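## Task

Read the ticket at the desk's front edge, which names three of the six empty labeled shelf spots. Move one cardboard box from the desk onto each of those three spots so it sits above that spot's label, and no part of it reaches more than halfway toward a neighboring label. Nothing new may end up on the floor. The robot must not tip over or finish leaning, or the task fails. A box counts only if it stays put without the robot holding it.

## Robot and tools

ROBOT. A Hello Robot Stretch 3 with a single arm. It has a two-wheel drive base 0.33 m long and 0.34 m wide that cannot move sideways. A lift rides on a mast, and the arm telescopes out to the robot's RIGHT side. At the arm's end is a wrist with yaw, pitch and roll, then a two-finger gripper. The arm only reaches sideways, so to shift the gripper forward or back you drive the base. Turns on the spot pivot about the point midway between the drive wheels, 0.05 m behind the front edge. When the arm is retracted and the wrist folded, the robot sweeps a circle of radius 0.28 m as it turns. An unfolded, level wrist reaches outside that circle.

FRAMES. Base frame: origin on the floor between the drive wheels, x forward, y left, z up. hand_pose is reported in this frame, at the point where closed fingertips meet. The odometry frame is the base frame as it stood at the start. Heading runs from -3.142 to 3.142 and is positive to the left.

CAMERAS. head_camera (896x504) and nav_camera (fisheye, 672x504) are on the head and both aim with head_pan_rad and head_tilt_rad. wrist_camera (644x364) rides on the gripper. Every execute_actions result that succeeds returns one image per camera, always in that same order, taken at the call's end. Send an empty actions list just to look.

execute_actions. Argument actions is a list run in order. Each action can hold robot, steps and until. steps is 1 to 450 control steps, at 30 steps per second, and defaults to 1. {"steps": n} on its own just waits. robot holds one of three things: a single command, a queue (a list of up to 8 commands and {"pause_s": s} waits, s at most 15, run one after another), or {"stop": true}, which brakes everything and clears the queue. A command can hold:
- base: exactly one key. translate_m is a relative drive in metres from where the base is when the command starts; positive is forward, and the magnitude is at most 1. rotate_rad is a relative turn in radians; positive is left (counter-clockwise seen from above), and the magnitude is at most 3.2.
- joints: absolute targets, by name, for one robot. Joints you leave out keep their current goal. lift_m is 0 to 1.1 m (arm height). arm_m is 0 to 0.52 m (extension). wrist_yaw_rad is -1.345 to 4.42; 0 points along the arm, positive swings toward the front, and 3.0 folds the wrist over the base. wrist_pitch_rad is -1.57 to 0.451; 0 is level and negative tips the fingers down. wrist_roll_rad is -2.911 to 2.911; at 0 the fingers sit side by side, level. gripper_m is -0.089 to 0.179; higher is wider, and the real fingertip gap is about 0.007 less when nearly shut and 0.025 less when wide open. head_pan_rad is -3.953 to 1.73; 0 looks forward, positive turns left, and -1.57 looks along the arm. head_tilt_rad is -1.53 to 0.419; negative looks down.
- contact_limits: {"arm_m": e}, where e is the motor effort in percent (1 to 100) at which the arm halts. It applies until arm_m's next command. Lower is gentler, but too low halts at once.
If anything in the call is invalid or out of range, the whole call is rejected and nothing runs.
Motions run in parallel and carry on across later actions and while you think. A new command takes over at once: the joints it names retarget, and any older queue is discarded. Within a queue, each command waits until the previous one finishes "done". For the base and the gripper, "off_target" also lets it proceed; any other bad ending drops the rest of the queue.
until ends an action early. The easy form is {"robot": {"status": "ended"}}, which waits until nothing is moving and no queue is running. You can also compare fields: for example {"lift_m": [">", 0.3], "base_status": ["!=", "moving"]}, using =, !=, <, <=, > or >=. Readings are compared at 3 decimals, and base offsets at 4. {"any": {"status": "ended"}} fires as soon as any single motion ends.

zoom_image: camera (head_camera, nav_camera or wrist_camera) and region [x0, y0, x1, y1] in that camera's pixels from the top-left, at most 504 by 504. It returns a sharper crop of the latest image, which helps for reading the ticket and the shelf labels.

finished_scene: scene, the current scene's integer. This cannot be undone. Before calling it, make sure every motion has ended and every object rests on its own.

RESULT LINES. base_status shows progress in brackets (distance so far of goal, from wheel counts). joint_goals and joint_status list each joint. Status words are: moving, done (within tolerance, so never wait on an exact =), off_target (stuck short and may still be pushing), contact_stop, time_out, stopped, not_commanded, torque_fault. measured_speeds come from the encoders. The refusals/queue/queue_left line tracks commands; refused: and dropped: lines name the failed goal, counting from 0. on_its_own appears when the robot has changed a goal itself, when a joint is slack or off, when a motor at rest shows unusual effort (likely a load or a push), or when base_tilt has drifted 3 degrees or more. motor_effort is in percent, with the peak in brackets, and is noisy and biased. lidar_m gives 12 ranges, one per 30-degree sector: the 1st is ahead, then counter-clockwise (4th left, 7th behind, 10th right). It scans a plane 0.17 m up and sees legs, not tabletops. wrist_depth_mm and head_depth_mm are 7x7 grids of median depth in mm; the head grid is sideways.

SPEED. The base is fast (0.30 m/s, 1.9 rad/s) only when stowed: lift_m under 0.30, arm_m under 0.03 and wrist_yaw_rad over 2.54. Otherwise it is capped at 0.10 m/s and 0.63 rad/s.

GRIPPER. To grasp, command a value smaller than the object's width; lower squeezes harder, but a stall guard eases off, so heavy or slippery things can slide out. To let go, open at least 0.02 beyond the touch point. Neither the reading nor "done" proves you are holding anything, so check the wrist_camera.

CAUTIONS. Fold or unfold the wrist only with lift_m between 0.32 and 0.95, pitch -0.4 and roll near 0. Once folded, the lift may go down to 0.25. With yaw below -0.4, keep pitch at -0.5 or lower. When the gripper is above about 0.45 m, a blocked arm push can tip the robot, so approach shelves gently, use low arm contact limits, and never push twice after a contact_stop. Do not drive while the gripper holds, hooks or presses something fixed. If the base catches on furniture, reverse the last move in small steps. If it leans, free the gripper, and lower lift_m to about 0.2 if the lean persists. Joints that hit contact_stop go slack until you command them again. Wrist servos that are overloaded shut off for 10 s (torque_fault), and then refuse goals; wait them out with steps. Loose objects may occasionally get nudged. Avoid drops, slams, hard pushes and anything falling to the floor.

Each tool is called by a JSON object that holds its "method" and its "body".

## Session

{"method": "execute_actions", "body": {"actions": []}}

Scene clock: 0.00 s.
robot.base_odometry: x=+0.000 y=+0.000 heading=+0.000 (m, m, rad; robot's odometry frame)
robot.turned_by_wheels: +0.000 (rad since the last result)
robot.turned_by_imu: +0.000 (rad since the last result)
robot.base_tilt: forward=+0.2 right=-0.4 (deg)
robot.lidar_m: 0.88 1.17 1.96 1.91 2.03 2.80 2.94 2.51 1.89 1.84 1.93 1.20
robot.head_depth_mm: 1510 1490 1460 1459 1453 1442 1039 / 1517 1510 1473 1463 1484 1458 1033 / 1537 1519 1504 1488 1479 1480 1029 / 1559 1532 1522 1503 1494 1483 1034 / 1572 1549 1525 1523 1511 1506 1025 / 1582 1565 1550 1531 1524 1518 1019 / 1594 1579 1573 1541 1545 1531 1011
robot.base_status: not_commanded
robot.joint_positions: lift_m=+0.553 arm_m=-0.003 wrist_yaw_rad=+3.075 wrist_pitch_rad=-0.418 wrist_roll_rad=+0.006 gripper_m=+0.037 head_pan_rad=-0.020 head_tilt_rad=-0.024
robot.joint_goals: lift_m=+0.553 arm_m=-0.003 wrist_yaw_rad=+3.075 wrist_pitch_rad=-0.418 wrist_roll_rad=+0.006 gripper_m=+0.037 head_pan_rad=-0.020 head_tilt_rad=-0.024
robot.joint_status: lift_m=not_commanded arm_m=not_commanded wrist_yaw_rad=not_commanded wrist_pitch_rad=not_commanded wrist_roll_rad=not_commanded gripper_m=not_commanded head_pan_rad=not_commanded head_tilt_rad=not_commanded
robot.measured_speeds: translate_m=+0.000 rotate_rad=+0.000 lift_m=+0.000 arm_m=+0.000 wrist_yaw_rad=+0.000 wrist_pitch_rad=+0.000 wrist_roll_rad=+0.000 head_pan_rad=+0.000 head_tilt_rad=+0.000
robot: refusals=0 queue=idle queue_left=0
robot.motor_effort: left_wheel=+0 right_wheel=+1 lift_m=+23 arm_m=+0 wrist_yaw_rad=+0 wrist_pitch_rad=+7 wrist_roll_rad=+0 gripper_m=+0 head_pan_rad=+1 head_tilt_rad=+2 (%)
robot.hand_pose: x=-0.0063 y=+0.0816 z=+0.5654 quat_wxyz=(+0.171, +0.698, +0.123, +0.685) (m; robot's base frame)
robot.wrist_depth_mm: - - - - - - - / - - - - - - - / - - - - - - - / - - - - - - - / 928 933 962 950 - 994 961 / 792 807 - 812 830 822 840 / 694 716 715 712 712 719 726
pictures: head_camera (sideways: a quarter turn clockwise sets it upright), nav_camera (sideways: a quarter turn counterclockwise sets it upright), wrist_camera
camera_calibration (this result's frames):
head_camera: T_world_to_cam=[[0.0153799, -0.00959956, -0.999836, 1.31444], [-0.0408754, 0.999112, -0.0102214, 0.0222993], [0.999046, 0.0410258, 0.0149738, -0.0725504], [0, 0, 0, 1]] pos_world=[0.0531767, -0.00668497, 1.31554]
nav_camera: T_world_to_cam=[[-0.026285, 0.0213646, 0.999426, -1.25958], [0.0107215, -0.999708, 0.0216526, 0.0208776], [0.999597, 0.0112845, 0.0260483, -0.0789899], [0, 0, 0, 1]] pos_world=[0.045626, 0.0486733, 1.26046]
wrist_camera: T_world_to_cam=[[0.998903, -0.0402707, 0.0238804, -0.0109356], [-0.0033034, -0.569411, -0.822046, 0.541805], [0.0467021, 0.821066, -0.56892, 0.421295], [0, 0, 0, 1]] pos_world=[-0.00696197, -0.0378417, 0.685332]
Images, in order (width x height): head_camera 896x504, nav_camera 672x504, wrist_camera 644x364.

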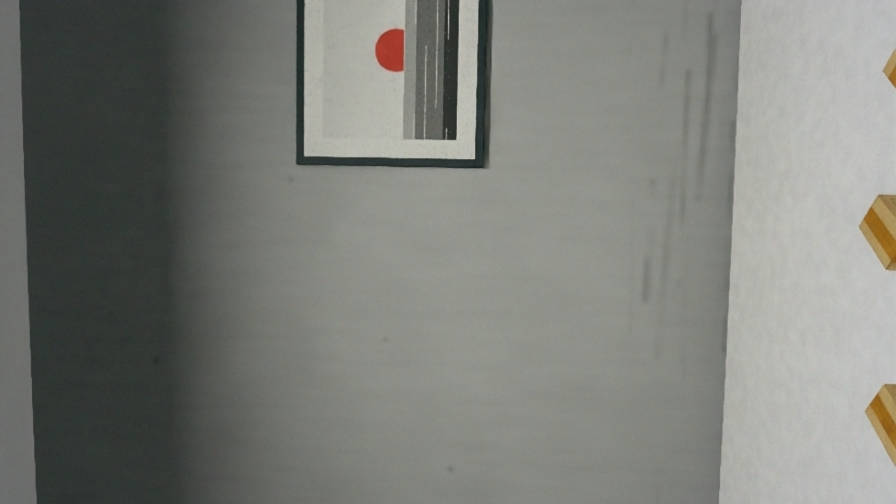

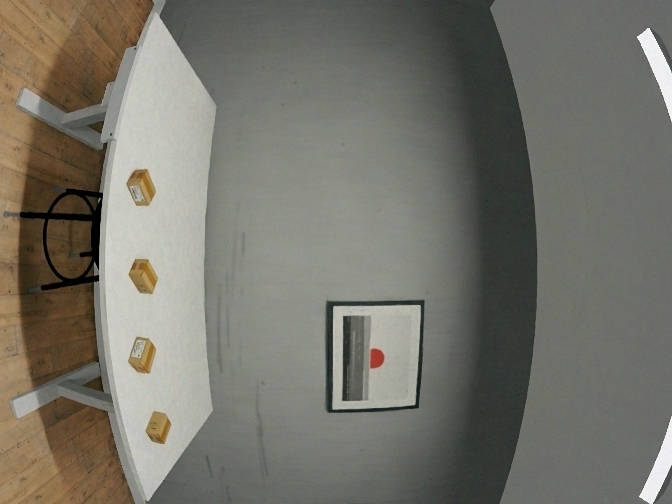

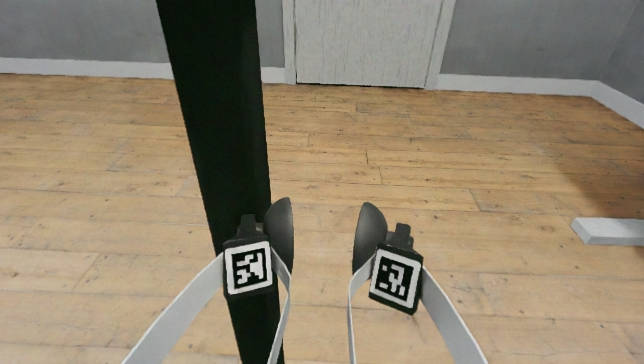

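{"method": "execute_actions", "body": {"actions": [{"robot":{"base":{"rotate_rad":1.2},"joints":{"wrist_yaw_rad":0,"lift_m":0.46,"gripper_m":0.17,"head_pan_rad":-0.75,"head_tilt_rad":-0.65}},"steps":200,"until":{"robot":{"base_status":["!=","moving"]}}}]}}

Scene clock: 3.23 s.
robot.base_odometry: x=+0.000 y=+0.000 heading=+1.200 (m, m, rad; robot's odometry frame)
robot.turned_by_wheels: +1.200 (rad since the last result)
robot.turned_by_imu: +1.196 (rad since the last result)
robot.base_tilt: forward=+0.0 right=-0.5 (deg)
robot.lidar_m: 1.92 1.91 2.15 2.81 3.17 2.22 1.84 1.83 1.85 1.20 0.88 1.26
robot.head_depth_mm: 1260 1387 1457 1051 1081 1453 1216 / 1347 1476 1540 979 1466 1422 1212 / 1423 1567 1553 1057 1821 1446 1210 / 1514 1671 1550 1058 1716 1459 1212 / 1612 1806 1977 1099 1823 1459 1220 / 1740 1967 2231 2105 1828 1454 1216 / 1867 2134 2398 2438 1819 1458 1216
robot.base_status: done (rotate_rad +1.1998 of +1.2000)
robot.joint_positions: lift_m=+0.461 arm_m=-0.003 wrist_yaw_rad=+0.004 wrist_pitch_rad=-0.418 wrist_roll_rad=+0.006 gripper_m=+0.170 head_pan_rad=-0.743 head_tilt_rad=-0.642
robot.joint_goals: lift_m=+0.460 arm_m=-0.003 wrist_yaw_rad=+0.000 wrist_pitch_rad=-0.418 wrist_roll_rad=+0.006 gripper_m=+0.170 head_pan_rad=-0.750 head_tilt_rad=-0.650
robot.joint_status: lift_m=done arm_m=not_commanded wrist_yaw_rad=done wrist_pitch_rad=not_commanded wrist_roll_rad=not_commanded gripper_m=done head_pan_rad=done head_tilt_rad=done
robot.measured_speeds: translate_m=+0.000 rotate_rad=+0.000 lift_m=+0.000 arm_m=+0.000 wrist_yaw_rad=+0.000 wrist_pitch_rad=+0.000 wrist_roll_rad=+0.000 head_pan_rad=+0.000 head_tilt_rad=+0.000
robot: refusals=0 queue=done queue_left=0
robot.motor_effort: left_wheel=-4(10) right_wheel=+4(7) lift_m=+14(23) arm_m=+0(0) wrist_yaw_rad=-3(2) wrist_pitch_rad=+6(6) wrist_roll_rad=+0(0) gripper_m=+1(96) head_pan_rad=-5(49) head_tilt_rad=-5(46) (%)
robot.hand_pose: x=-0.0207 y=-0.3666 z=+0.4731 quat_wxyz=(+0.690, +0.148, -0.693, -0.146) (m; robot's base frame)
robot.wrist_depth_mm: - - - - - - - / - - - - - - - / - - - - - - - / 942 - - - - - - / 834 860 817 837 852 888 883 / - 668 706 722 722 724 738 / 589 597 607 621 628 623 617
pictures: head_camera (sideways: a quarter turn clockwise sets it upright), nav_camera (sideways: a quarter turn counterclockwise sets it upright), wrist_camera
camera_calibration (this result's frames):
head_camera: T_world_to_cam=[[-0.42382, 0.376652, -0.823717, 1.08708], [0.634281, 0.772633, 0.0269429, -0.030196], [0.646579, -0.511049, -0.566361, 0.686204], [0, 0, 0, 1]] pos_world=[0.0361922, -0.0354357, 1.2849]
nav_camera: T_world_to_cam=[[0.42477, -0.36185, 0.82984, -1.04079], [-0.648296, -0.761388, -0.000158472, 0.0533021], [0.631888, -0.537915, -0.558001, 0.6834], [0, 0, 0, 1]] pos_world=[0.0448208, 0.031584, 1.24504]
wrist_camera: T_world_to_cam=[[-0.999255, -0.0303124, 0.0238789, -0.0500456], [-0.0368819, 0.568269, -0.822016, 0.627053], [0.0113477, -0.822284, -0.568964, 0.134312], [0, 0, 0, 1]] pos_world=[-0.0284056, -0.247409, 0.593061]
Images, in order (width x height): head_camera 896x504, nav_camera 672x504, wrist_camera 644x364.

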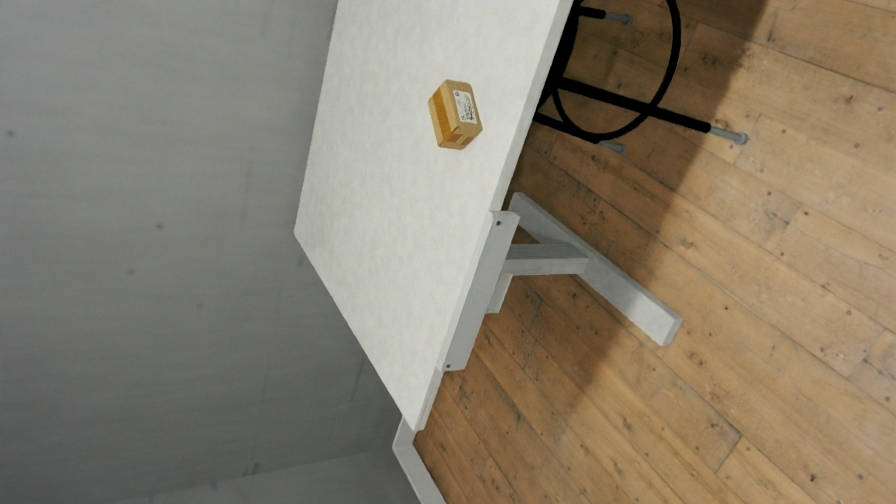

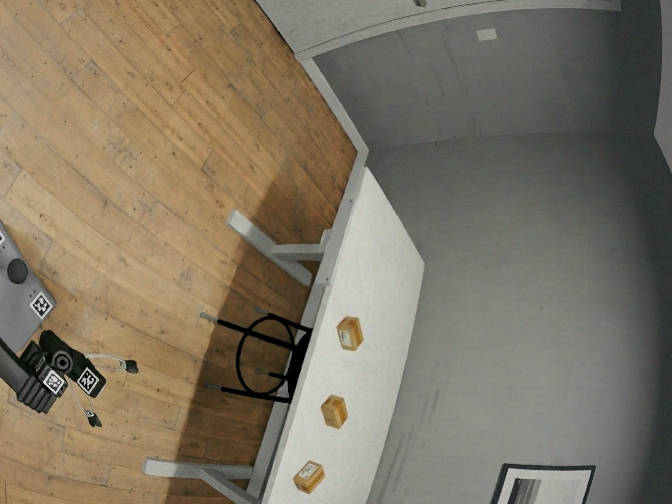

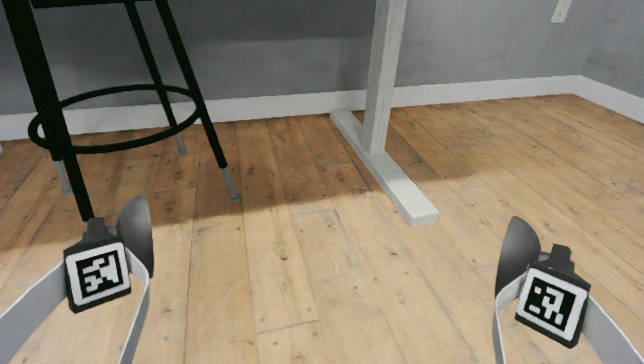

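{"method": "execute_actions", "body": {"actions": [{"robot":{"base":{"translate_m":0.58},"joints":{"wrist_pitch_rad":0.12,"head_pan_rad":-2.0,"head_tilt_rad":-0.8}},"steps":300,"until":{"robot":{"base_status":["!=","moving"]}}},{"robot":{"base":{"rotate_rad":0.33}},"steps":300,"until":{"robot":{"status":"ended"}}}]}}

Scene clock: 12.03 s.
robot.base_odometry: x=+0.210 y=+0.541 heading=+1.530 (m, m, rad; robot's odometry frame)
robot.turned_by_wheels: +0.330 (rad since the last result)
robot.turned_by_imu: +0.328 (rad since the last result)
robot.base_tilt: forward=+0.0 right=-0.7 (deg)
robot.lidar_m: 1.37 1.42 1.96 3.08 3.28 2.47 2.38 1.39 0.73 0.87 1.39 1.41
robot.head_depth_mm: 1362 1497 1112 946 1581 1321 1139 / 1304 1453 1114 915 1586 1328 1143 / 1255 1404 1113 863 1534 1330 1167 / 1207 1361 1118 830 1551 1335 1165 / 1166 1317 1121 856 1475 1330 1195 / 1120 1261 1126 859 752 1339 1149 / 1081 1218 1124 860 716 1338 1145
robot.base_status: done (rotate_rad +0.3298 of +0.3300)
robot.joint_positions: lift_m=+0.461 arm_m=-0.003 wrist_yaw_rad=+0.003 wrist_pitch_rad=+0.094 wrist_roll_rad=+0.006 gripper_m=+0.170 head_pan_rad=-1.993 head_tilt_rad=-0.790
robot.joint_goals: lift_m=+0.460 arm_m=-0.003 wrist_yaw_rad=+0.000 wrist_pitch_rad=+0.120 wrist_roll_rad=+0.006 gripper_m=+0.170 head_pan_rad=-2.000 head_tilt_rad=-0.800
robot.joint_status: lift_m=done arm_m=not_commanded wrist_yaw_rad=done wrist_pitch_rad=done wrist_roll_rad=not_commanded gripper_m=done head_pan_rad=done head_tilt_rad=done
robot.measured_speeds: translate_m=+0.000 rotate_rad=+0.000 lift_m=+0.000 arm_m=+0.000 wrist_yaw_rad=+0.000 wrist_pitch_rad=+0.000 wrist_roll_rad=+0.000 head_pan_rad=+0.000 head_tilt_rad=+0.000
robot: refusals=0 queue=done queue_left=0
robot.motor_effort: left_wheel=-4(11) right_wheel=+4(7) lift_m=+14(14) arm_m=+0(0) wrist_yaw_rad=-1(3) wrist_pitch_rad=+12(12) wrist_roll_rad=+0(0) gripper_m=+1(1) head_pan_rad=-4(53) head_tilt_rad=-6(26) (%)
robot.hand_pose: x=-0.0207 y=-0.3996 z=+0.5994 quat_wxyz=(+0.704, -0.032, -0.708, +0.034) (m; robot's base frame)
robot.wrist_depth_mm: - - - - - - - / 336 279 261 259 259 257 273 / - - 628 272 578 578 542 / - - - - - - - / - - - - - 523 478 / - - - - - - - / - - 978 - - - -
pictures: head_camera (sideways: a quarter turn clockwise sets it upright), nav_camera (sideways: a quarter turn counterclockwise sets it upright), wrist_camera
camera_calibration (this result's frames):
head_camera: T_world_to_cam=[[0.271193, 0.626326, -0.730869, 0.961809], [0.931302, -0.362576, 0.034851, -0.0422973], [-0.243167, -0.690112, -0.681627, 0.841575], [0, 0, 0, 1]] pos_world=[-0.0168002, -0.0369617, 1.27807]
nav_camera: T_world_to_cam=[[-0.257258, -0.623481, 0.738302, -0.917307], [-0.926752, 0.37563, -0.00571065, 0.0622285], [-0.273768, -0.685692, -0.674446, 0.840404], [0, 0, 0, 1]] pos_world=[0.0517614, -0.0190403, 1.24441]
wrist_camera: T_world_to_cam=[[-0.999317, -0.0146736, 0.033911, -0.0538341], [-0.0351181, 0.0918272, -0.995156, 0.66307], [0.0114885, -0.995667, -0.0922798, -0.176001], [0, 0, 0, 1]] pos_world=[-0.0284896, -0.236916, 0.645442]
Images, in order (width x height): head_camera 896x504, nav_camera 672x504, wrist_camera 644x364.

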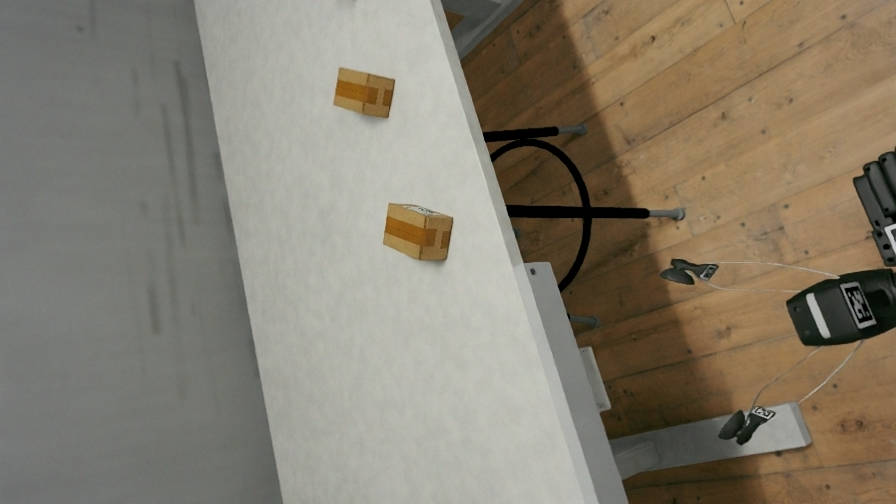

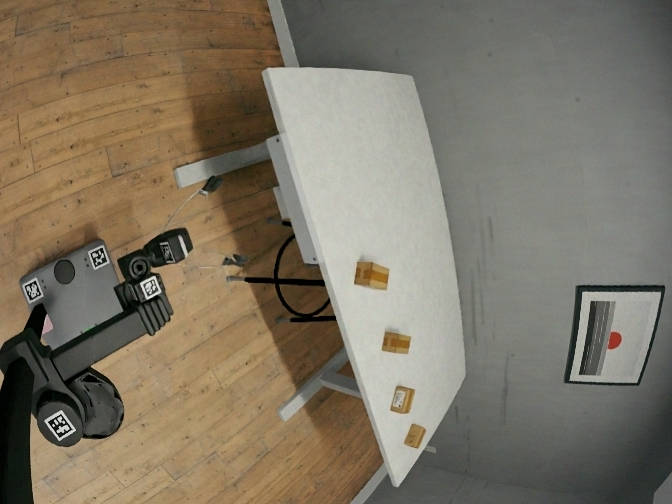

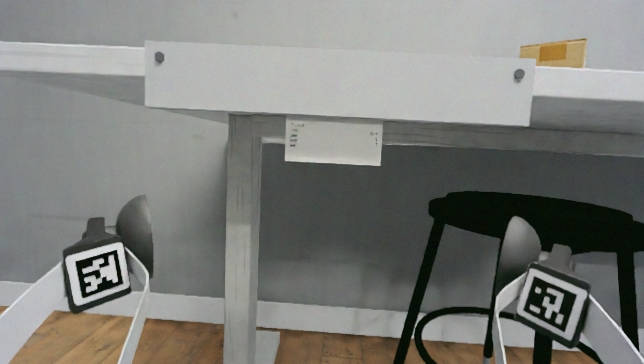

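{"method": "execute_actions", "body": {"actions": [{"robot":{"joints":{"arm_m":0.16,"head_pan_rad":1.7,"head_tilt_rad":-0.2}},"steps":200,"until":{"robot":{"status":"ended"}}}]}}

{"method": "zoom_image", "body": {"camera": "wrist_camera", "region": [190, 60, 350, 200]}}

Scene clock: 14.47 s.
robot.base_odometry: x=+0.210 y=+0.541 heading=+1.530 (m, m, rad; robot's odometry frame)
robot.turned_by_wheels: +0.000 (rad since the last result)
robot.turned_by_imu: -0.001 (rad since the last result)
robot.base_tilt: forward=+0.1 right=-0.8 (deg)
robot.lidar_m: 1.36 1.42 1.96 3.10 3.30 2.48 2.38 1.38 0.73 0.87 1.39 1.41
robot.head_depth_mm: 2756 3150 3196 3307 3317 2432 1733 / 2022 3225 3261 3385 3389 2380 1745 / - 3338 3438 3492 3487 2383 1734 / - 3392 3466 3586 3652 2378 1743 / - 3464 3541 3720 3593 2390 1721 / - 3587 3654 3690 3534 2397 1718 / - - - - - - -
robot.base_status: done (rotate_rad +0.3298 of +0.3300)
robot.joint_positions: lift_m=+0.461 arm_m=+0.160 wrist_yaw_rad=+0.003 wrist_pitch_rad=+0.095 wrist_roll_rad=+0.006 gripper_m=+0.170 head_pan_rad=+1.693 head_tilt_rad=-0.211
robot.joint_goals: lift_m=+0.460 arm_m=+0.160 wrist_yaw_rad=+0.000 wrist_pitch_rad=+0.120 wrist_roll_rad=+0.006 gripper_m=+0.170 head_pan_rad=+1.700 head_tilt_rad=-0.200
robot.joint_status: lift_m=done arm_m=done wrist_yaw_rad=done wrist_pitch_rad=done wrist_roll_rad=not_commanded gripper_m=done head_pan_rad=done head_tilt_rad=done
robot.measured_speeds: translate_m=+0.000 rotate_rad=+0.000 lift_m=+0.000 arm_m=+0.000 wrist_yaw_rad=+0.000 wrist_pitch_rad=+0.000 wrist_roll_rad=+0.000 head_pan_rad=+0.000 head_tilt_rad=+0.000
robot: refusals=0 queue=done queue_left=0
robot.motor_effort: left_wheel=-4(5) right_wheel=+4(4) lift_m=+14(14) arm_m=+4(8) wrist_yaw_rad=-2(2) wrist_pitch_rad=+11(12) wrist_roll_rad=+0(0) gripper_m=+1(0) head_pan_rad=+5(55) head_tilt_rad=+7(47) (%)
robot.hand_pose: x=-0.0208 y=-0.5621 z=+0.5996 quat_wxyz=(+0.704, -0.032, -0.708, +0.034) (m; robot's base frame)
robot.wrist_depth_mm: 101 100 99 99 98 98 97 / 313 287 110 109 109 104 99 / 979 946 112 112 111 425 427 / 994 993 476 113 927 926 926 / - - 528 974 957 475 390 / - - 536 - 978 964 329 / - - 548 991 961 951 926
pictures: head_camera (sideways: a quarter turn clockwise sets it upright), nav_camera (sideways: a quarter turn counterclockwise sets it upright), wrist_camera
camera_calibration (this result's frames):
head_camera: T_world_to_cam=[[0.0300312, -0.168637, -0.985221, 1.29508], [-0.983175, -0.182662, 0.00129681, 0.0130508], [-0.180181, 0.968605, -0.171285, 0.177112], [0, 0, 0, 1]] pos_world=[0.00585067, 0.0492306, 1.30626]
nav_camera: T_world_to_cam=[[-0.0401493, 0.156294, 0.986894, -1.24294], [0.987708, 0.155535, 0.0155504, 0.0228669], [-0.151066, 0.975388, -0.160618, 0.171031], [0, 0, 0, 1]] pos_world=[-0.046652, 0.023886, 1.25376]
wrist_camera: T_world_to_cam=[[-0.999323, -0.0142522, 0.0339205, -0.0560951], [-0.03508, 0.0910457, -0.995229, 0.677793], [0.0110959, -0.995745, -0.091484, -0.338248], [0, 0, 0, 1]] pos_world=[-0.028527, -0.399318, 0.645518]
Images, in order (width x height): head_camera 896x504, nav_camera 672x504, wrist_camera 644x364.

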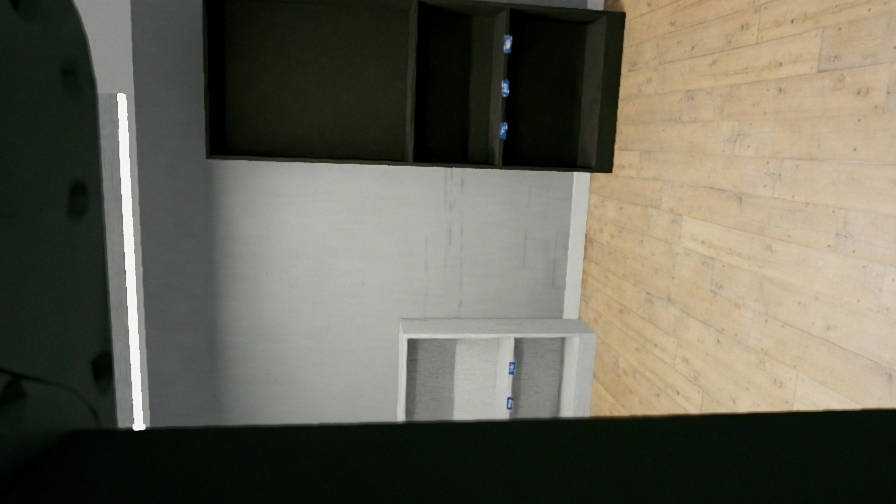

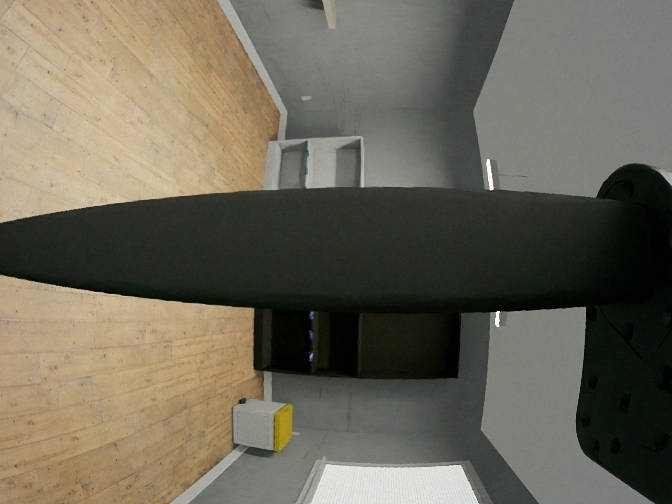

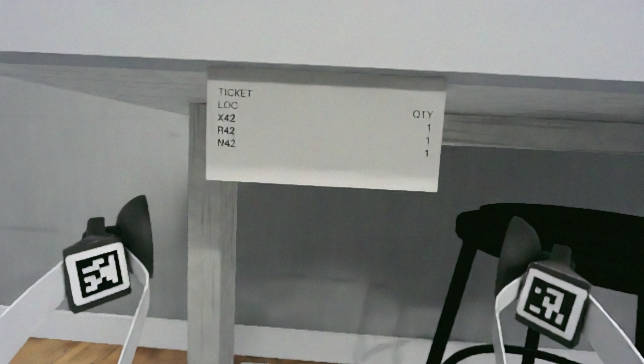

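Region (190, 60, 350, 200) of wrist_camera's 644x364 image, scaled by 3.150; it fills the top 441 rows of this view, and the rest is white.

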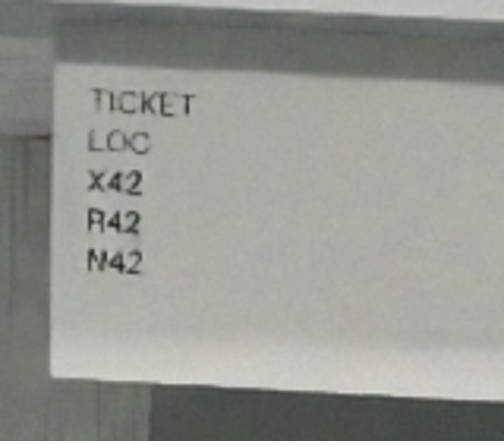

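{"method": "zoom_image", "body": {"camera": "head_camera", "region": [460, 20, 560, 150]}}

{"method": "zoom_image", "body": {"camera": "head_camera", "region": [470, 340, 550, 430]}}

Region (460, 20, 560, 150) of head_camera's 896x504 image, scaled by 3.877, with more detail than that image has; it fills the left 388 columns of this view, and the rest is white.

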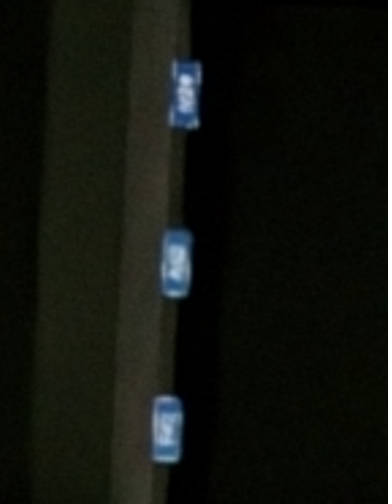

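Region (470, 340, 550, 430) of head_camera's 896x504 image, scaled by 5.600, with more detail than that image has.

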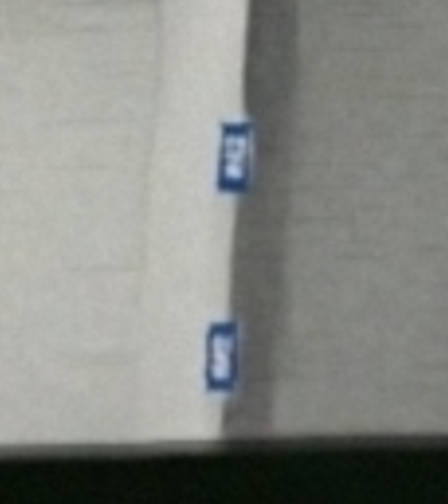

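{"method": "execute_actions", "body": {"actions": [{"robot":{"joints":{"arm_m":0.03,"head_pan_rad":-1.6,"head_tilt_rad":-0.8}},"steps":200,"until":{"robot":{"arm_m":["<",0.06]}}},{"robot":{"base":{"rotate_rad":-0.25},"joints":{"lift_m":0.705,"wrist_pitch_rad":-0.2,"wrist_yaw_rad":-0.33}},"steps":200,"until":{"robot":{"lift_m":[">",0.695]}}},{"robot":{"joints":{"arm_m":0.2}},"steps":200,"until":{"robot":{"status":"ended"}}}]}}

Scene clock: 21.47 s.
robot.base_odometry: x=+0.210 y=+0.541 heading=+1.280 (m, m, rad; robot's odometry frame)
robot.turned_by_wheels: -0.250 (rad since the last result)
robot.turned_by_imu: -0.251 (rad since the last result)
robot.base_tilt: forward=+0.0 right=-0.7 (deg)
robot.lidar_m: 1.36 1.36 1.61 2.74 3.12 2.74 2.38 2.38 0.99 0.73 0.87 1.56
robot.head_depth_mm: 1231 1387 1109 878 1578 1343 - / 1204 1357 1114 851 - 1299 1127 / 1177 1350 1116 838 - 1295 1141 / 1157 1307 1120 853 1467 1337 1149 / 1128 1283 1124 858 756 1340 1147 / 1109 1241 1126 858 758 1332 1145 / 1079 1222 1126 862 760 1342 1150
robot.base_status: done (rotate_rad -0.2498 of -0.2500)
robot.joint_positions: lift_m=+0.704 arm_m=+0.200 wrist_yaw_rad=-0.327 wrist_pitch_rad=-0.215 wrist_roll_rad=+0.006 gripper_m=+0.170 head_pan_rad=-1.593 head_tilt_rad=-0.790
robot.joint_goals: lift_m=+0.705 arm_m=+0.200 wrist_yaw_rad=-0.330 wrist_pitch_rad=-0.200 wrist_roll_rad=+0.006 gripper_m=+0.170 head_pan_rad=-1.600 head_tilt_rad=-0.800
robot.joint_status: lift_m=done arm_m=done wrist_yaw_rad=done wrist_pitch_rad=done wrist_roll_rad=not_commanded gripper_m=done head_pan_rad=done head_tilt_rad=done
robot.measured_speeds: translate_m=+0.000 rotate_rad=+0.000 lift_m=+0.000 arm_m=+0.000 wrist_yaw_rad=+0.000 wrist_pitch_rad=+0.000 wrist_roll_rad=+0.000 head_pan_rad=+0.000 head_tilt_rad=+0.000
robot: refusals=0 queue=done queue_left=0
robot.motor_effort: left_wheel=+4(11) right_wheel=-2(6) lift_m=+31(32) arm_m=+5(2) wrist_yaw_rad=-2(3) wrist_pitch_rad=+7(11) wrist_roll_rad=+0(0) gripper_m=+1(1) head_pan_rad=-2(50) head_tilt_rad=-6(45) (%)
robot.hand_pose: x=-0.1004 y=-0.5769 z=+0.7651 quat_wxyz=(+0.679, -0.040, -0.708, -0.190) (m; robot's base frame)
robot.wrist_depth_mm: 679 764 854 970 - - - / 701 776 878 988 - - - / 469 482 501 523 456 511 493 / 319 322 287 294 346 359 394 / 236 254 245 249 254 276 - / - 185 195 197 220 - - / 158 160 164 189 - - -
pictures: head_camera (sideways: a quarter turn clockwise sets it upright), nav_camera (sideways: a quarter turn counterclockwise sets it upright), wrist_camera
camera_calibration (this result's frames):
head_camera: T_world_to_cam=[[0.00590681, 0.682437, -0.73092, 0.963494], [0.998981, 0.0286762, 0.0348472, -0.0427052], [0.044741, -0.730381, -0.681573, 0.839748], [0, 0, 0, 1]] pos_world=[-0.000600645, -0.0429633, 1.27807]
nav_camera: T_world_to_cam=[[0.00581993, -0.67439, 0.738352, -0.918977], [-0.999873, -0.0148781, -0.00570788, 0.0626709], [0.0148346, -0.738225, -0.674391, 0.838572], [0, 0, 0, 1]] pos_world=[0.0555715, 0.000237925, 1.24441]
wrist_camera: T_world_to_cam=[[-0.953107, 0.301263, 0.0287606, 0.0491531], [0.0926109, 0.380823, -0.919998, 0.963415], [-0.288114, -0.874194, -0.390865, -0.067814], [0, 0, 0, 1]] pos_world=[-0.0619126, -0.440981, 0.85842]
Images, in order (width x height): head_camera 896x504, nav_camera 672x504, wrist_camera 644x364.

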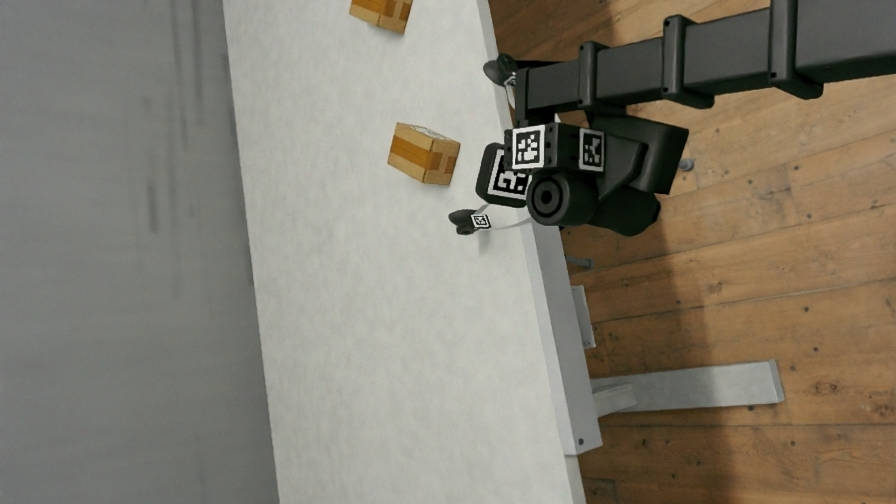

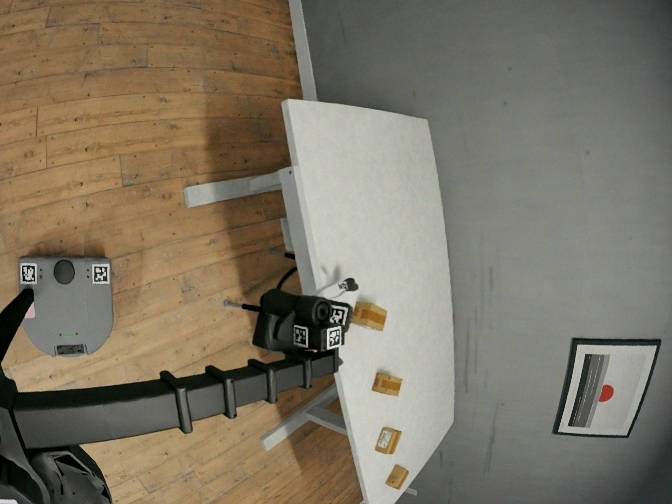

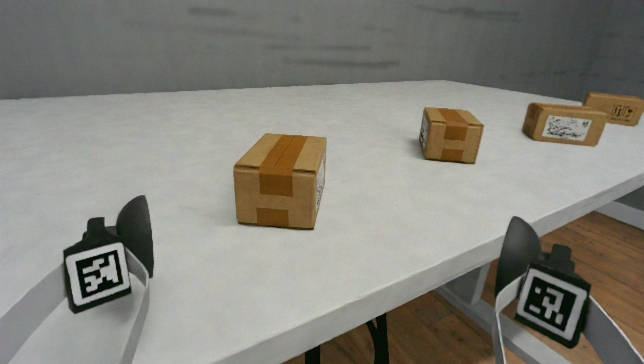

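{"method": "execute_actions", "body": {"actions": [{"robot":{"joints":{"arm_m":0.325,"lift_m":0.694,"wrist_yaw_rad":-0.36}},"steps":200,"until":{"robot":{"status":"ended"}}}]}}

Scene clock: 23.97 s.
robot.base_odometry: x=+0.210 y=+0.541 heading=+1.280 (m, m, rad; robot's odometry frame)
robot.turned_by_wheels: +0.000 (rad since the last result)
robot.turned_by_imu: -0.001 (rad since the last result)
robot.base_tilt: forward=+0.0 right=-0.5 (deg)
robot.lidar_m: 1.37 1.36 1.61 2.74 3.12 2.74 2.38 2.38 0.99 0.73 0.87 1.56
robot.head_depth_mm: 1228 1386 1117 880 1581 1366 - / 1195 1346 1112 911 1508 1321 1146 / 1177 1340 1122 - 1484 1328 1143 / 1154 1310 1121 856 1473 1327 1140 / 1127 1283 1121 855 754 1332 1146 / 1101 1253 1125 860 754 1334 1147 / 1076 1214 1127 862 757 1335 1145
robot.base_status: done (rotate_rad -0.2498 of -0.2500)
robot.joint_positions: lift_m=+0.695 arm_m=+0.325 wrist_yaw_rad=-0.357 wrist_pitch_rad=-0.215 wrist_roll_rad=+0.006 gripper_m=+0.170 head_pan_rad=-1.593 head_tilt_rad=-0.790
robot.joint_goals: lift_m=+0.694 arm_m=+0.325 wrist_yaw_rad=-0.360 wrist_pitch_rad=-0.200 wrist_roll_rad=+0.006 gripper_m=+0.170 head_pan_rad=-1.600 head_tilt_rad=-0.800
robot.joint_status: lift_m=done arm_m=done wrist_yaw_rad=done wrist_pitch_rad=done wrist_roll_rad=not_commanded gripper_m=done head_pan_rad=done head_tilt_rad=done
robot.measured_speeds: translate_m=+0.000 rotate_rad=+0.000 lift_m=+0.000 arm_m=+0.000 wrist_yaw_rad=+0.000 wrist_pitch_rad=+0.000 wrist_roll_rad=+0.000 head_pan_rad=+0.000 head_tilt_rad=+0.000
robot: refusals=0 queue=done queue_left=0
robot.motor_effort: left_wheel=+4(4) right_wheel=-3(3) lift_m=+14(32) arm_m=+4(4) wrist_yaw_rad=-2(3) wrist_pitch_rad=+7(7) wrist_roll_rad=+0(0) gripper_m=+0(1) head_pan_rad=-3(5) head_tilt_rad=-6(6) (%)
robot.hand_pose: x=-0.1072 y=-0.6994 z=+0.7550 quat_wxyz=(+0.676, -0.051, -0.707, -0.200) (m; robot's base frame)
robot.wrist_depth_mm: 585 662 738 852 - - - / 614 676 759 862 - - - / 429 441 464 482 499 356 420 / 289 298 304 188 321 289 337 / 218 233 205 139 234 251 245 / - 171 127 121 185 188 192 / 146 148 139 131 153 153 155
pictures: head_camera (sideways: a quarter turn clockwise sets it upright), nav_camera (sideways: a quarter turn counterclockwise sets it upright), wrist_camera
camera_calibration (this result's frames):
head_camera: T_world_to_cam=[[0.00591257, 0.682444, -0.730914, 0.963486], [0.998981, 0.0286677, 0.0348476, -0.0427058], [0.0447352, -0.730376, -0.681579, 0.839756], [0, 0, 0, 1]] pos_world=[-0.000600994, -0.042963, 1.27807]
nav_camera: T_world_to_cam=[[0.00581424, -0.674397, 0.738346, -0.91897], [-0.999873, -0.0148698, -0.0057082, 0.0626713], [0.0148286, -0.738219, -0.674398, 0.83858], [0, 0, 0, 1]] pos_world=[0.0555715, 0.000238018, 1.24441]
wrist_camera: T_world_to_cam=[[-0.943735, 0.32945, 0.0287544, 0.100543], [0.103985, 0.37816, -0.919881, 1.00075], [-0.313929, -0.865134, -0.391141, -0.177051], [0, 0, 0, 1]] pos_world=[-0.0647584, -0.564741, 0.848429]
Images, in order (width x height): head_camera 896x504, nav_camera 672x504, wrist_camera 644x364.

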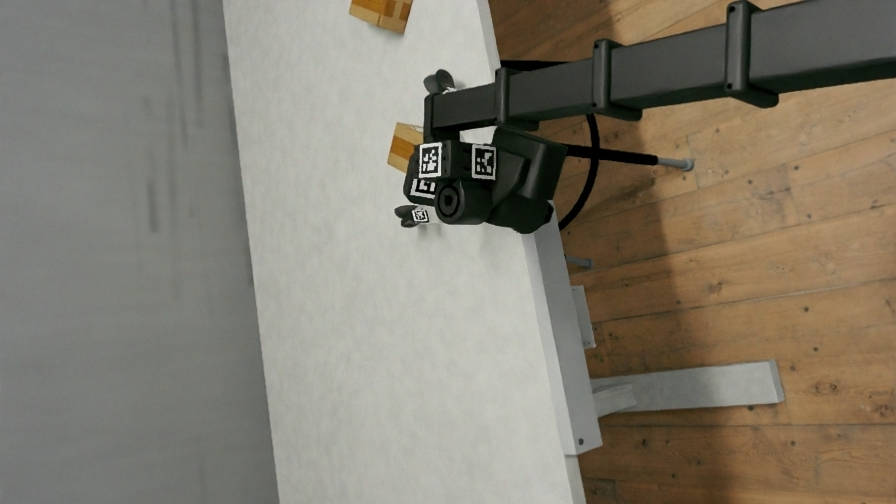

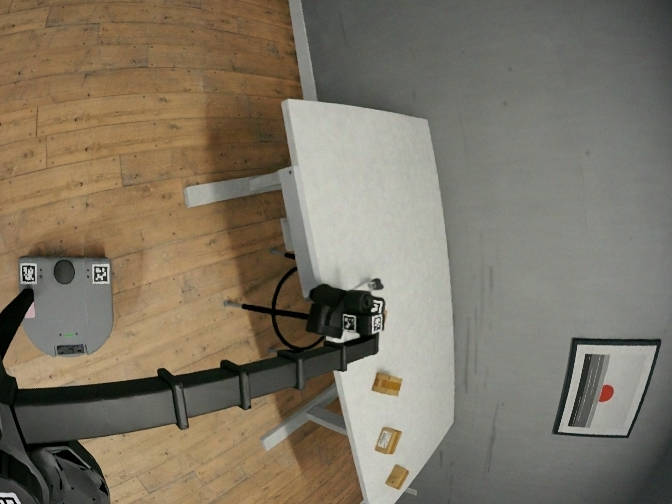

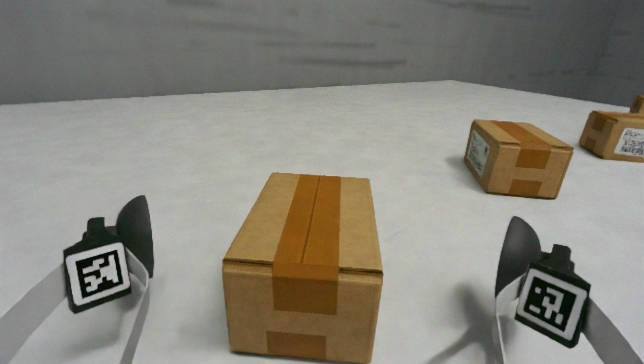

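{"method": "execute_actions", "body": {"actions": [{"robot":[{"joints":{"gripper_m":0.028,"lift_m":0.689}},{"joints":{"lift_m":0.72}}],"steps":300,"until":{"robot":{"status":"ended"}}}]}}

Scene clock: 26.67 s.
robot.base_odometry: x=+0.210 y=+0.541 heading=+1.280 (m, m, rad; robot's odometry frame)
robot.turned_by_wheels: +0.000 (rad since the last result)
robot.turned_by_imu: -0.001 (rad since the last result)
robot.base_tilt: forward=+0.0 right=-0.6 (deg)
robot.lidar_m: 1.37 1.36 1.62 2.74 3.10 2.74 2.38 2.38 0.99 0.73 0.87 1.56
robot.head_depth_mm: 1229 1385 1114 880 1627 - - / 1205 1350 1115 895 1542 1327 1144 / 1171 1352 1117 - 1504 1333 1146 / 1152 1311 1124 857 1474 1331 1145 / 1131 1280 1119 860 757 1336 1152 / 1107 1244 1122 859 754 1327 1145 / 1079 1221 1125 858 756 1337 1148
robot.base_status: done (rotate_rad -0.2498 of -0.2500)
robot.joint_positions: lift_m=+0.719 arm_m=+0.325 wrist_yaw_rad=-0.357 wrist_pitch_rad=-0.225 wrist_roll_rad=+0.006 gripper_m=+0.029 head_pan_rad=-1.593 head_tilt_rad=-0.790
robot.joint_goals: lift_m=+0.720 arm_m=+0.325 wrist_yaw_rad=-0.360 wrist_pitch_rad=-0.200 wrist_roll_rad=+0.006 gripper_m=+0.028 head_pan_rad=-1.600 head_tilt_rad=-0.800
robot.joint_status: lift_m=done arm_m=done wrist_yaw_rad=done wrist_pitch_rad=done wrist_roll_rad=not_commanded gripper_m=done head_pan_rad=done head_tilt_rad=done
robot.measured_speeds: translate_m=+0.000 rotate_rad=+0.000 lift_m=+0.000 arm_m=+0.000 wrist_yaw_rad=+0.000 wrist_pitch_rad=+0.000 wrist_roll_rad=+0.000 head_pan_rad=+0.000 head_tilt_rad=+0.000
robot: refusals=0 queue=done queue_left=0
robot.motor_effort: left_wheel=+4(4) right_wheel=-3(3) lift_m=+32(33) arm_m=+3(4) wrist_yaw_rad=-2(3) wrist_pitch_rad=+11(12) wrist_roll_rad=+0(0) gripper_m=-19(97) head_pan_rad=-4(2) head_tilt_rad=-6(6) (%)
robot.hand_pose: x=-0.1069 y=-0.6987 z=+0.7775 quat_wxyz=(+0.675, -0.047, -0.707, -0.203) (m; robot's base frame)
robot.wrist_depth_mm: 587 648 735 854 - - - / 611 691 768 892 - - - / 497 510 528 545 573 600 543 / 339 345 352 178 374 298 391 / 256 260 144 130 149 281 285 / 206 208 163 130 133 222 224 / 172 174 170 166 179 182 185
pictures: head_camera (sideways: a quarter turn clockwise sets it upright), nav_camera (sideways: a quarter turn counterclockwise sets it upright), wrist_camera
camera_calibration (this result's frames):
head_camera: T_world_to_cam=[[0.00591257, 0.682444, -0.730914, 0.963486], [0.998981, 0.0286677, 0.0348476, -0.0427058], [0.0447352, -0.730376, -0.681579, 0.839756], [0, 0, 0, 1]] pos_world=[-0.000600994, -0.042963, 1.27807]
nav_camera: T_world_to_cam=[[0.00581424, -0.674397, 0.738346, -0.91897], [-0.999873, -0.0148698, -0.00570821, 0.0626713], [0.0148286, -0.738219, -0.674398, 0.838581], [0, 0, 0, 1]] pos_world=[0.0555715, 0.000238025, 1.24441]
wrist_camera: T_world_to_cam=[[-0.943834, 0.329186, 0.0285422, 0.0998851], [0.107163, 0.386676, -0.915968, 1.0244], [-0.31256, -0.861463, -0.400235, -0.157749], [0, 0, 0, 1]] pos_world=[-0.0648092, -0.564886, 0.872329]
Images, in order (width x height): head_camera 896x504, nav_camera 672x504, wrist_camera 644x364.

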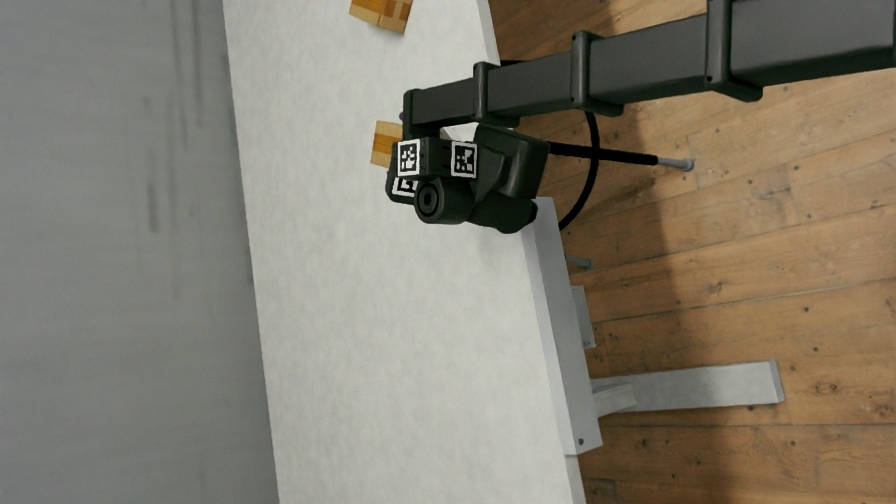

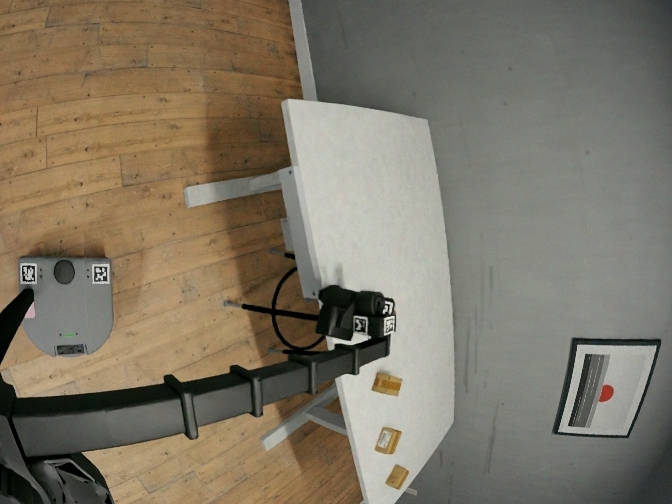

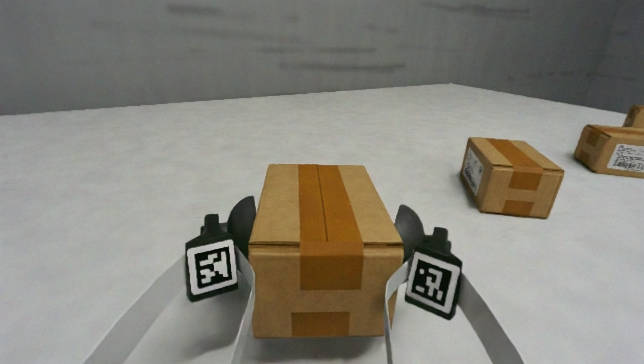

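{"method": "execute_actions", "body": {"actions": [{"robot":{"base":{"rotate_rad":1.805},"joints":{"arm_m":0.0,"head_pan_rad":-0.15,"head_tilt_rad":-0.45}},"steps":200,"until":{"robot":{"arm_m":["<",0.06],"rotate_rad":[">",0.9]}}},{"robot":{"joints":{"wrist_pitch_rad":-0.4,"wrist_yaw_rad":2.7,"lift_m":0.28}},"steps":200,"until":{"robot":{"base_status":["!=","moving"]}}},{"robot":{"base":{"translate_m":1.0}},"steps":300,"until":{"robot":{"translate_m":[">",0.8]}}},{"robot":{"base":{"translate_m":1.0}},"steps":300,"until":{"robot":{"translate_m":[">",0.8]}}},{"robot":{"base":{"translate_m":0.91}},"steps":2}]}}

{"method": "zoom_image", "body": {"camera": "head_camera", "region": [300, 0, 700, 504]}}

Scene clock: 38.70 s.
robot.base_odometry: x=-1.418 y=+0.633 heading=+3.085 (m, m, rad; robot's odometry frame)
robot.turned_by_wheels: +1.805 (rad since the last result)
robot.turned_by_imu: +1.802 (rad since the last result)
robot.base_tilt: forward=-0.3 right=-0.1 (deg)
robot.lidar_m: 1.48 1.82 2.34 2.41 2.49 2.75 2.31 1.93 1.41 1.35 1.35 1.30
robot.head_depth_mm: 1424 1654 1829 2016 2157 1713 1365 / 1518 1615 1700 1768 2008 1721 1362 / 1485 1598 1743 1833 2027 1712 1361 / 1471 1584 1710 1821 2013 1709 1364 / 1463 1567 1691 1784 1954 1725 1370 / 1427 1559 1711 1854 2011 1713 1364 / 1475 1600 1712 1865 2000 1706 1355
robot.base_status: moving (translate_m +0.0196 of +0.9100)
robot.joint_positions: lift_m=+0.280 arm_m=+0.000 wrist_yaw_rad=+2.697 wrist_pitch_rad=-0.423 wrist_roll_rad=+0.006 gripper_m=+0.029 head_pan_rad=-0.157 head_tilt_rad=-0.458
robot.joint_goals: lift_m=+0.280 arm_m=+0.000 wrist_yaw_rad=+2.700 wrist_pitch_rad=-0.400 wrist_roll_rad=+0.006 gripper_m=+0.028 head_pan_rad=-0.150 head_tilt_rad=-0.450
robot.joint_status: lift_m=done arm_m=done wrist_yaw_rad=done wrist_pitch_rad=done wrist_roll_rad=not_commanded gripper_m=done head_pan_rad=done head_tilt_rad=done
robot.measured_speeds: translate_m=+0.294 rotate_rad=+0.000 lift_m=+0.000 arm_m=+0.000 wrist_yaw_rad=+0.000 wrist_pitch_rad=+0.000 wrist_roll_rad=+0.000 head_pan_rad=+0.000 head_tilt_rad=+0.000
robot: refusals=0 queue=running queue_left=0
robot.motor_effort: left_wheel=-2(11) right_wheel=+6(10) lift_m=+15(32) arm_m=-3(7) wrist_yaw_rad=+2(4) wrist_pitch_rad=+11(11) wrist_roll_rad=+0(0) gripper_m=-19(19) head_pan_rad=+5(55) head_tilt_rad=+5(35) (%)
robot.hand_pose: x=+0.0750 y=+0.0568 z=+0.2920 quat_wxyz=(+0.298, +0.709, -0.008, +0.640) (m; robot's base frame)
robot.wrist_depth_mm: - - - - - - - / - - - - - - - / 903 869 887 895 912 932 952 / - 674 698 178 710 730 737 / - 562 144 130 148 592 589 / - - 128 130 133 501 502 / - - - 402 428 431 434
pictures: head_camera (sideways: a quarter turn clockwise sets it upright), nav_camera (sideways: a quarter turn counterclockwise sets it upright), wrist_camera
camera_calibration (this result's frames):
head_camera: T_world_to_cam=[[-0.402849, 0.0543528, -0.913651, 1.20424], [0.0972575, 0.995125, 0.0163168, -0.0130913], [0.910084, -0.0822862, -0.406171, 0.476165], [0, 0, 0, 1]] pos_world=[0.0530505, -0.0132447, 1.29387]
nav_camera: T_world_to_cam=[[0.394503, -0.0413435, 0.917964, -1.15554], [-0.119701, -0.992787, 0.00672904, 0.0411101], [0.911065, -0.112536, -0.396606, 0.471693], [0, 0, 0, 1]] pos_world=[0.0310434, 0.0461217, 1.24755]
wrist_camera: T_world_to_cam=[[0.913637, -0.405837, 0.0237617, -0.0594015], [-0.214819, -0.53158, -0.819314, 0.316113], [0.345139, 0.743451, -0.572852, 0.265562], [0, 0, 0, 1]] pos_world=[0.0305226, -0.0535004, 0.412535]
Images, in order (width x height): head_camera 896x504, nav_camera 672x504, wrist_camera 644x364.

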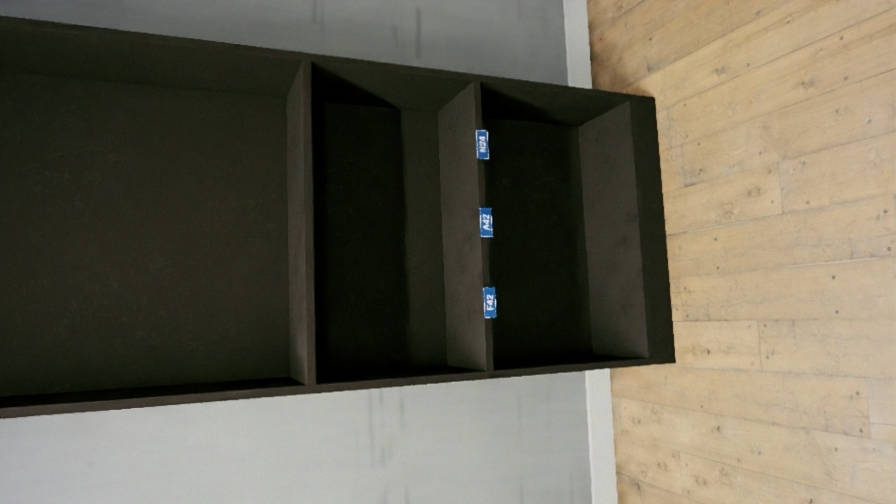

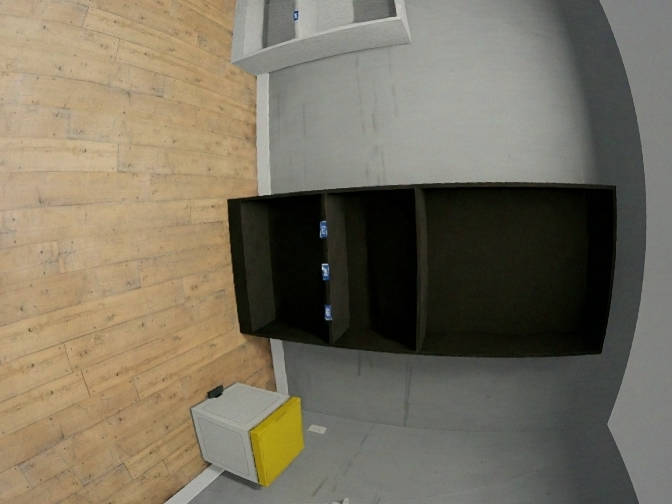

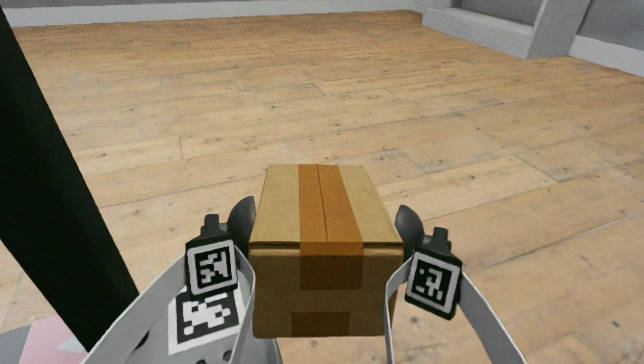

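Region (300, 0, 700, 504) of head_camera's 896x504 image, scaled by 1.000; it fills the left 400 columns of this view, and the rest is white.

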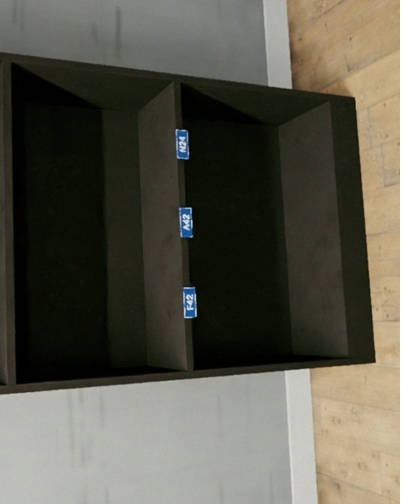

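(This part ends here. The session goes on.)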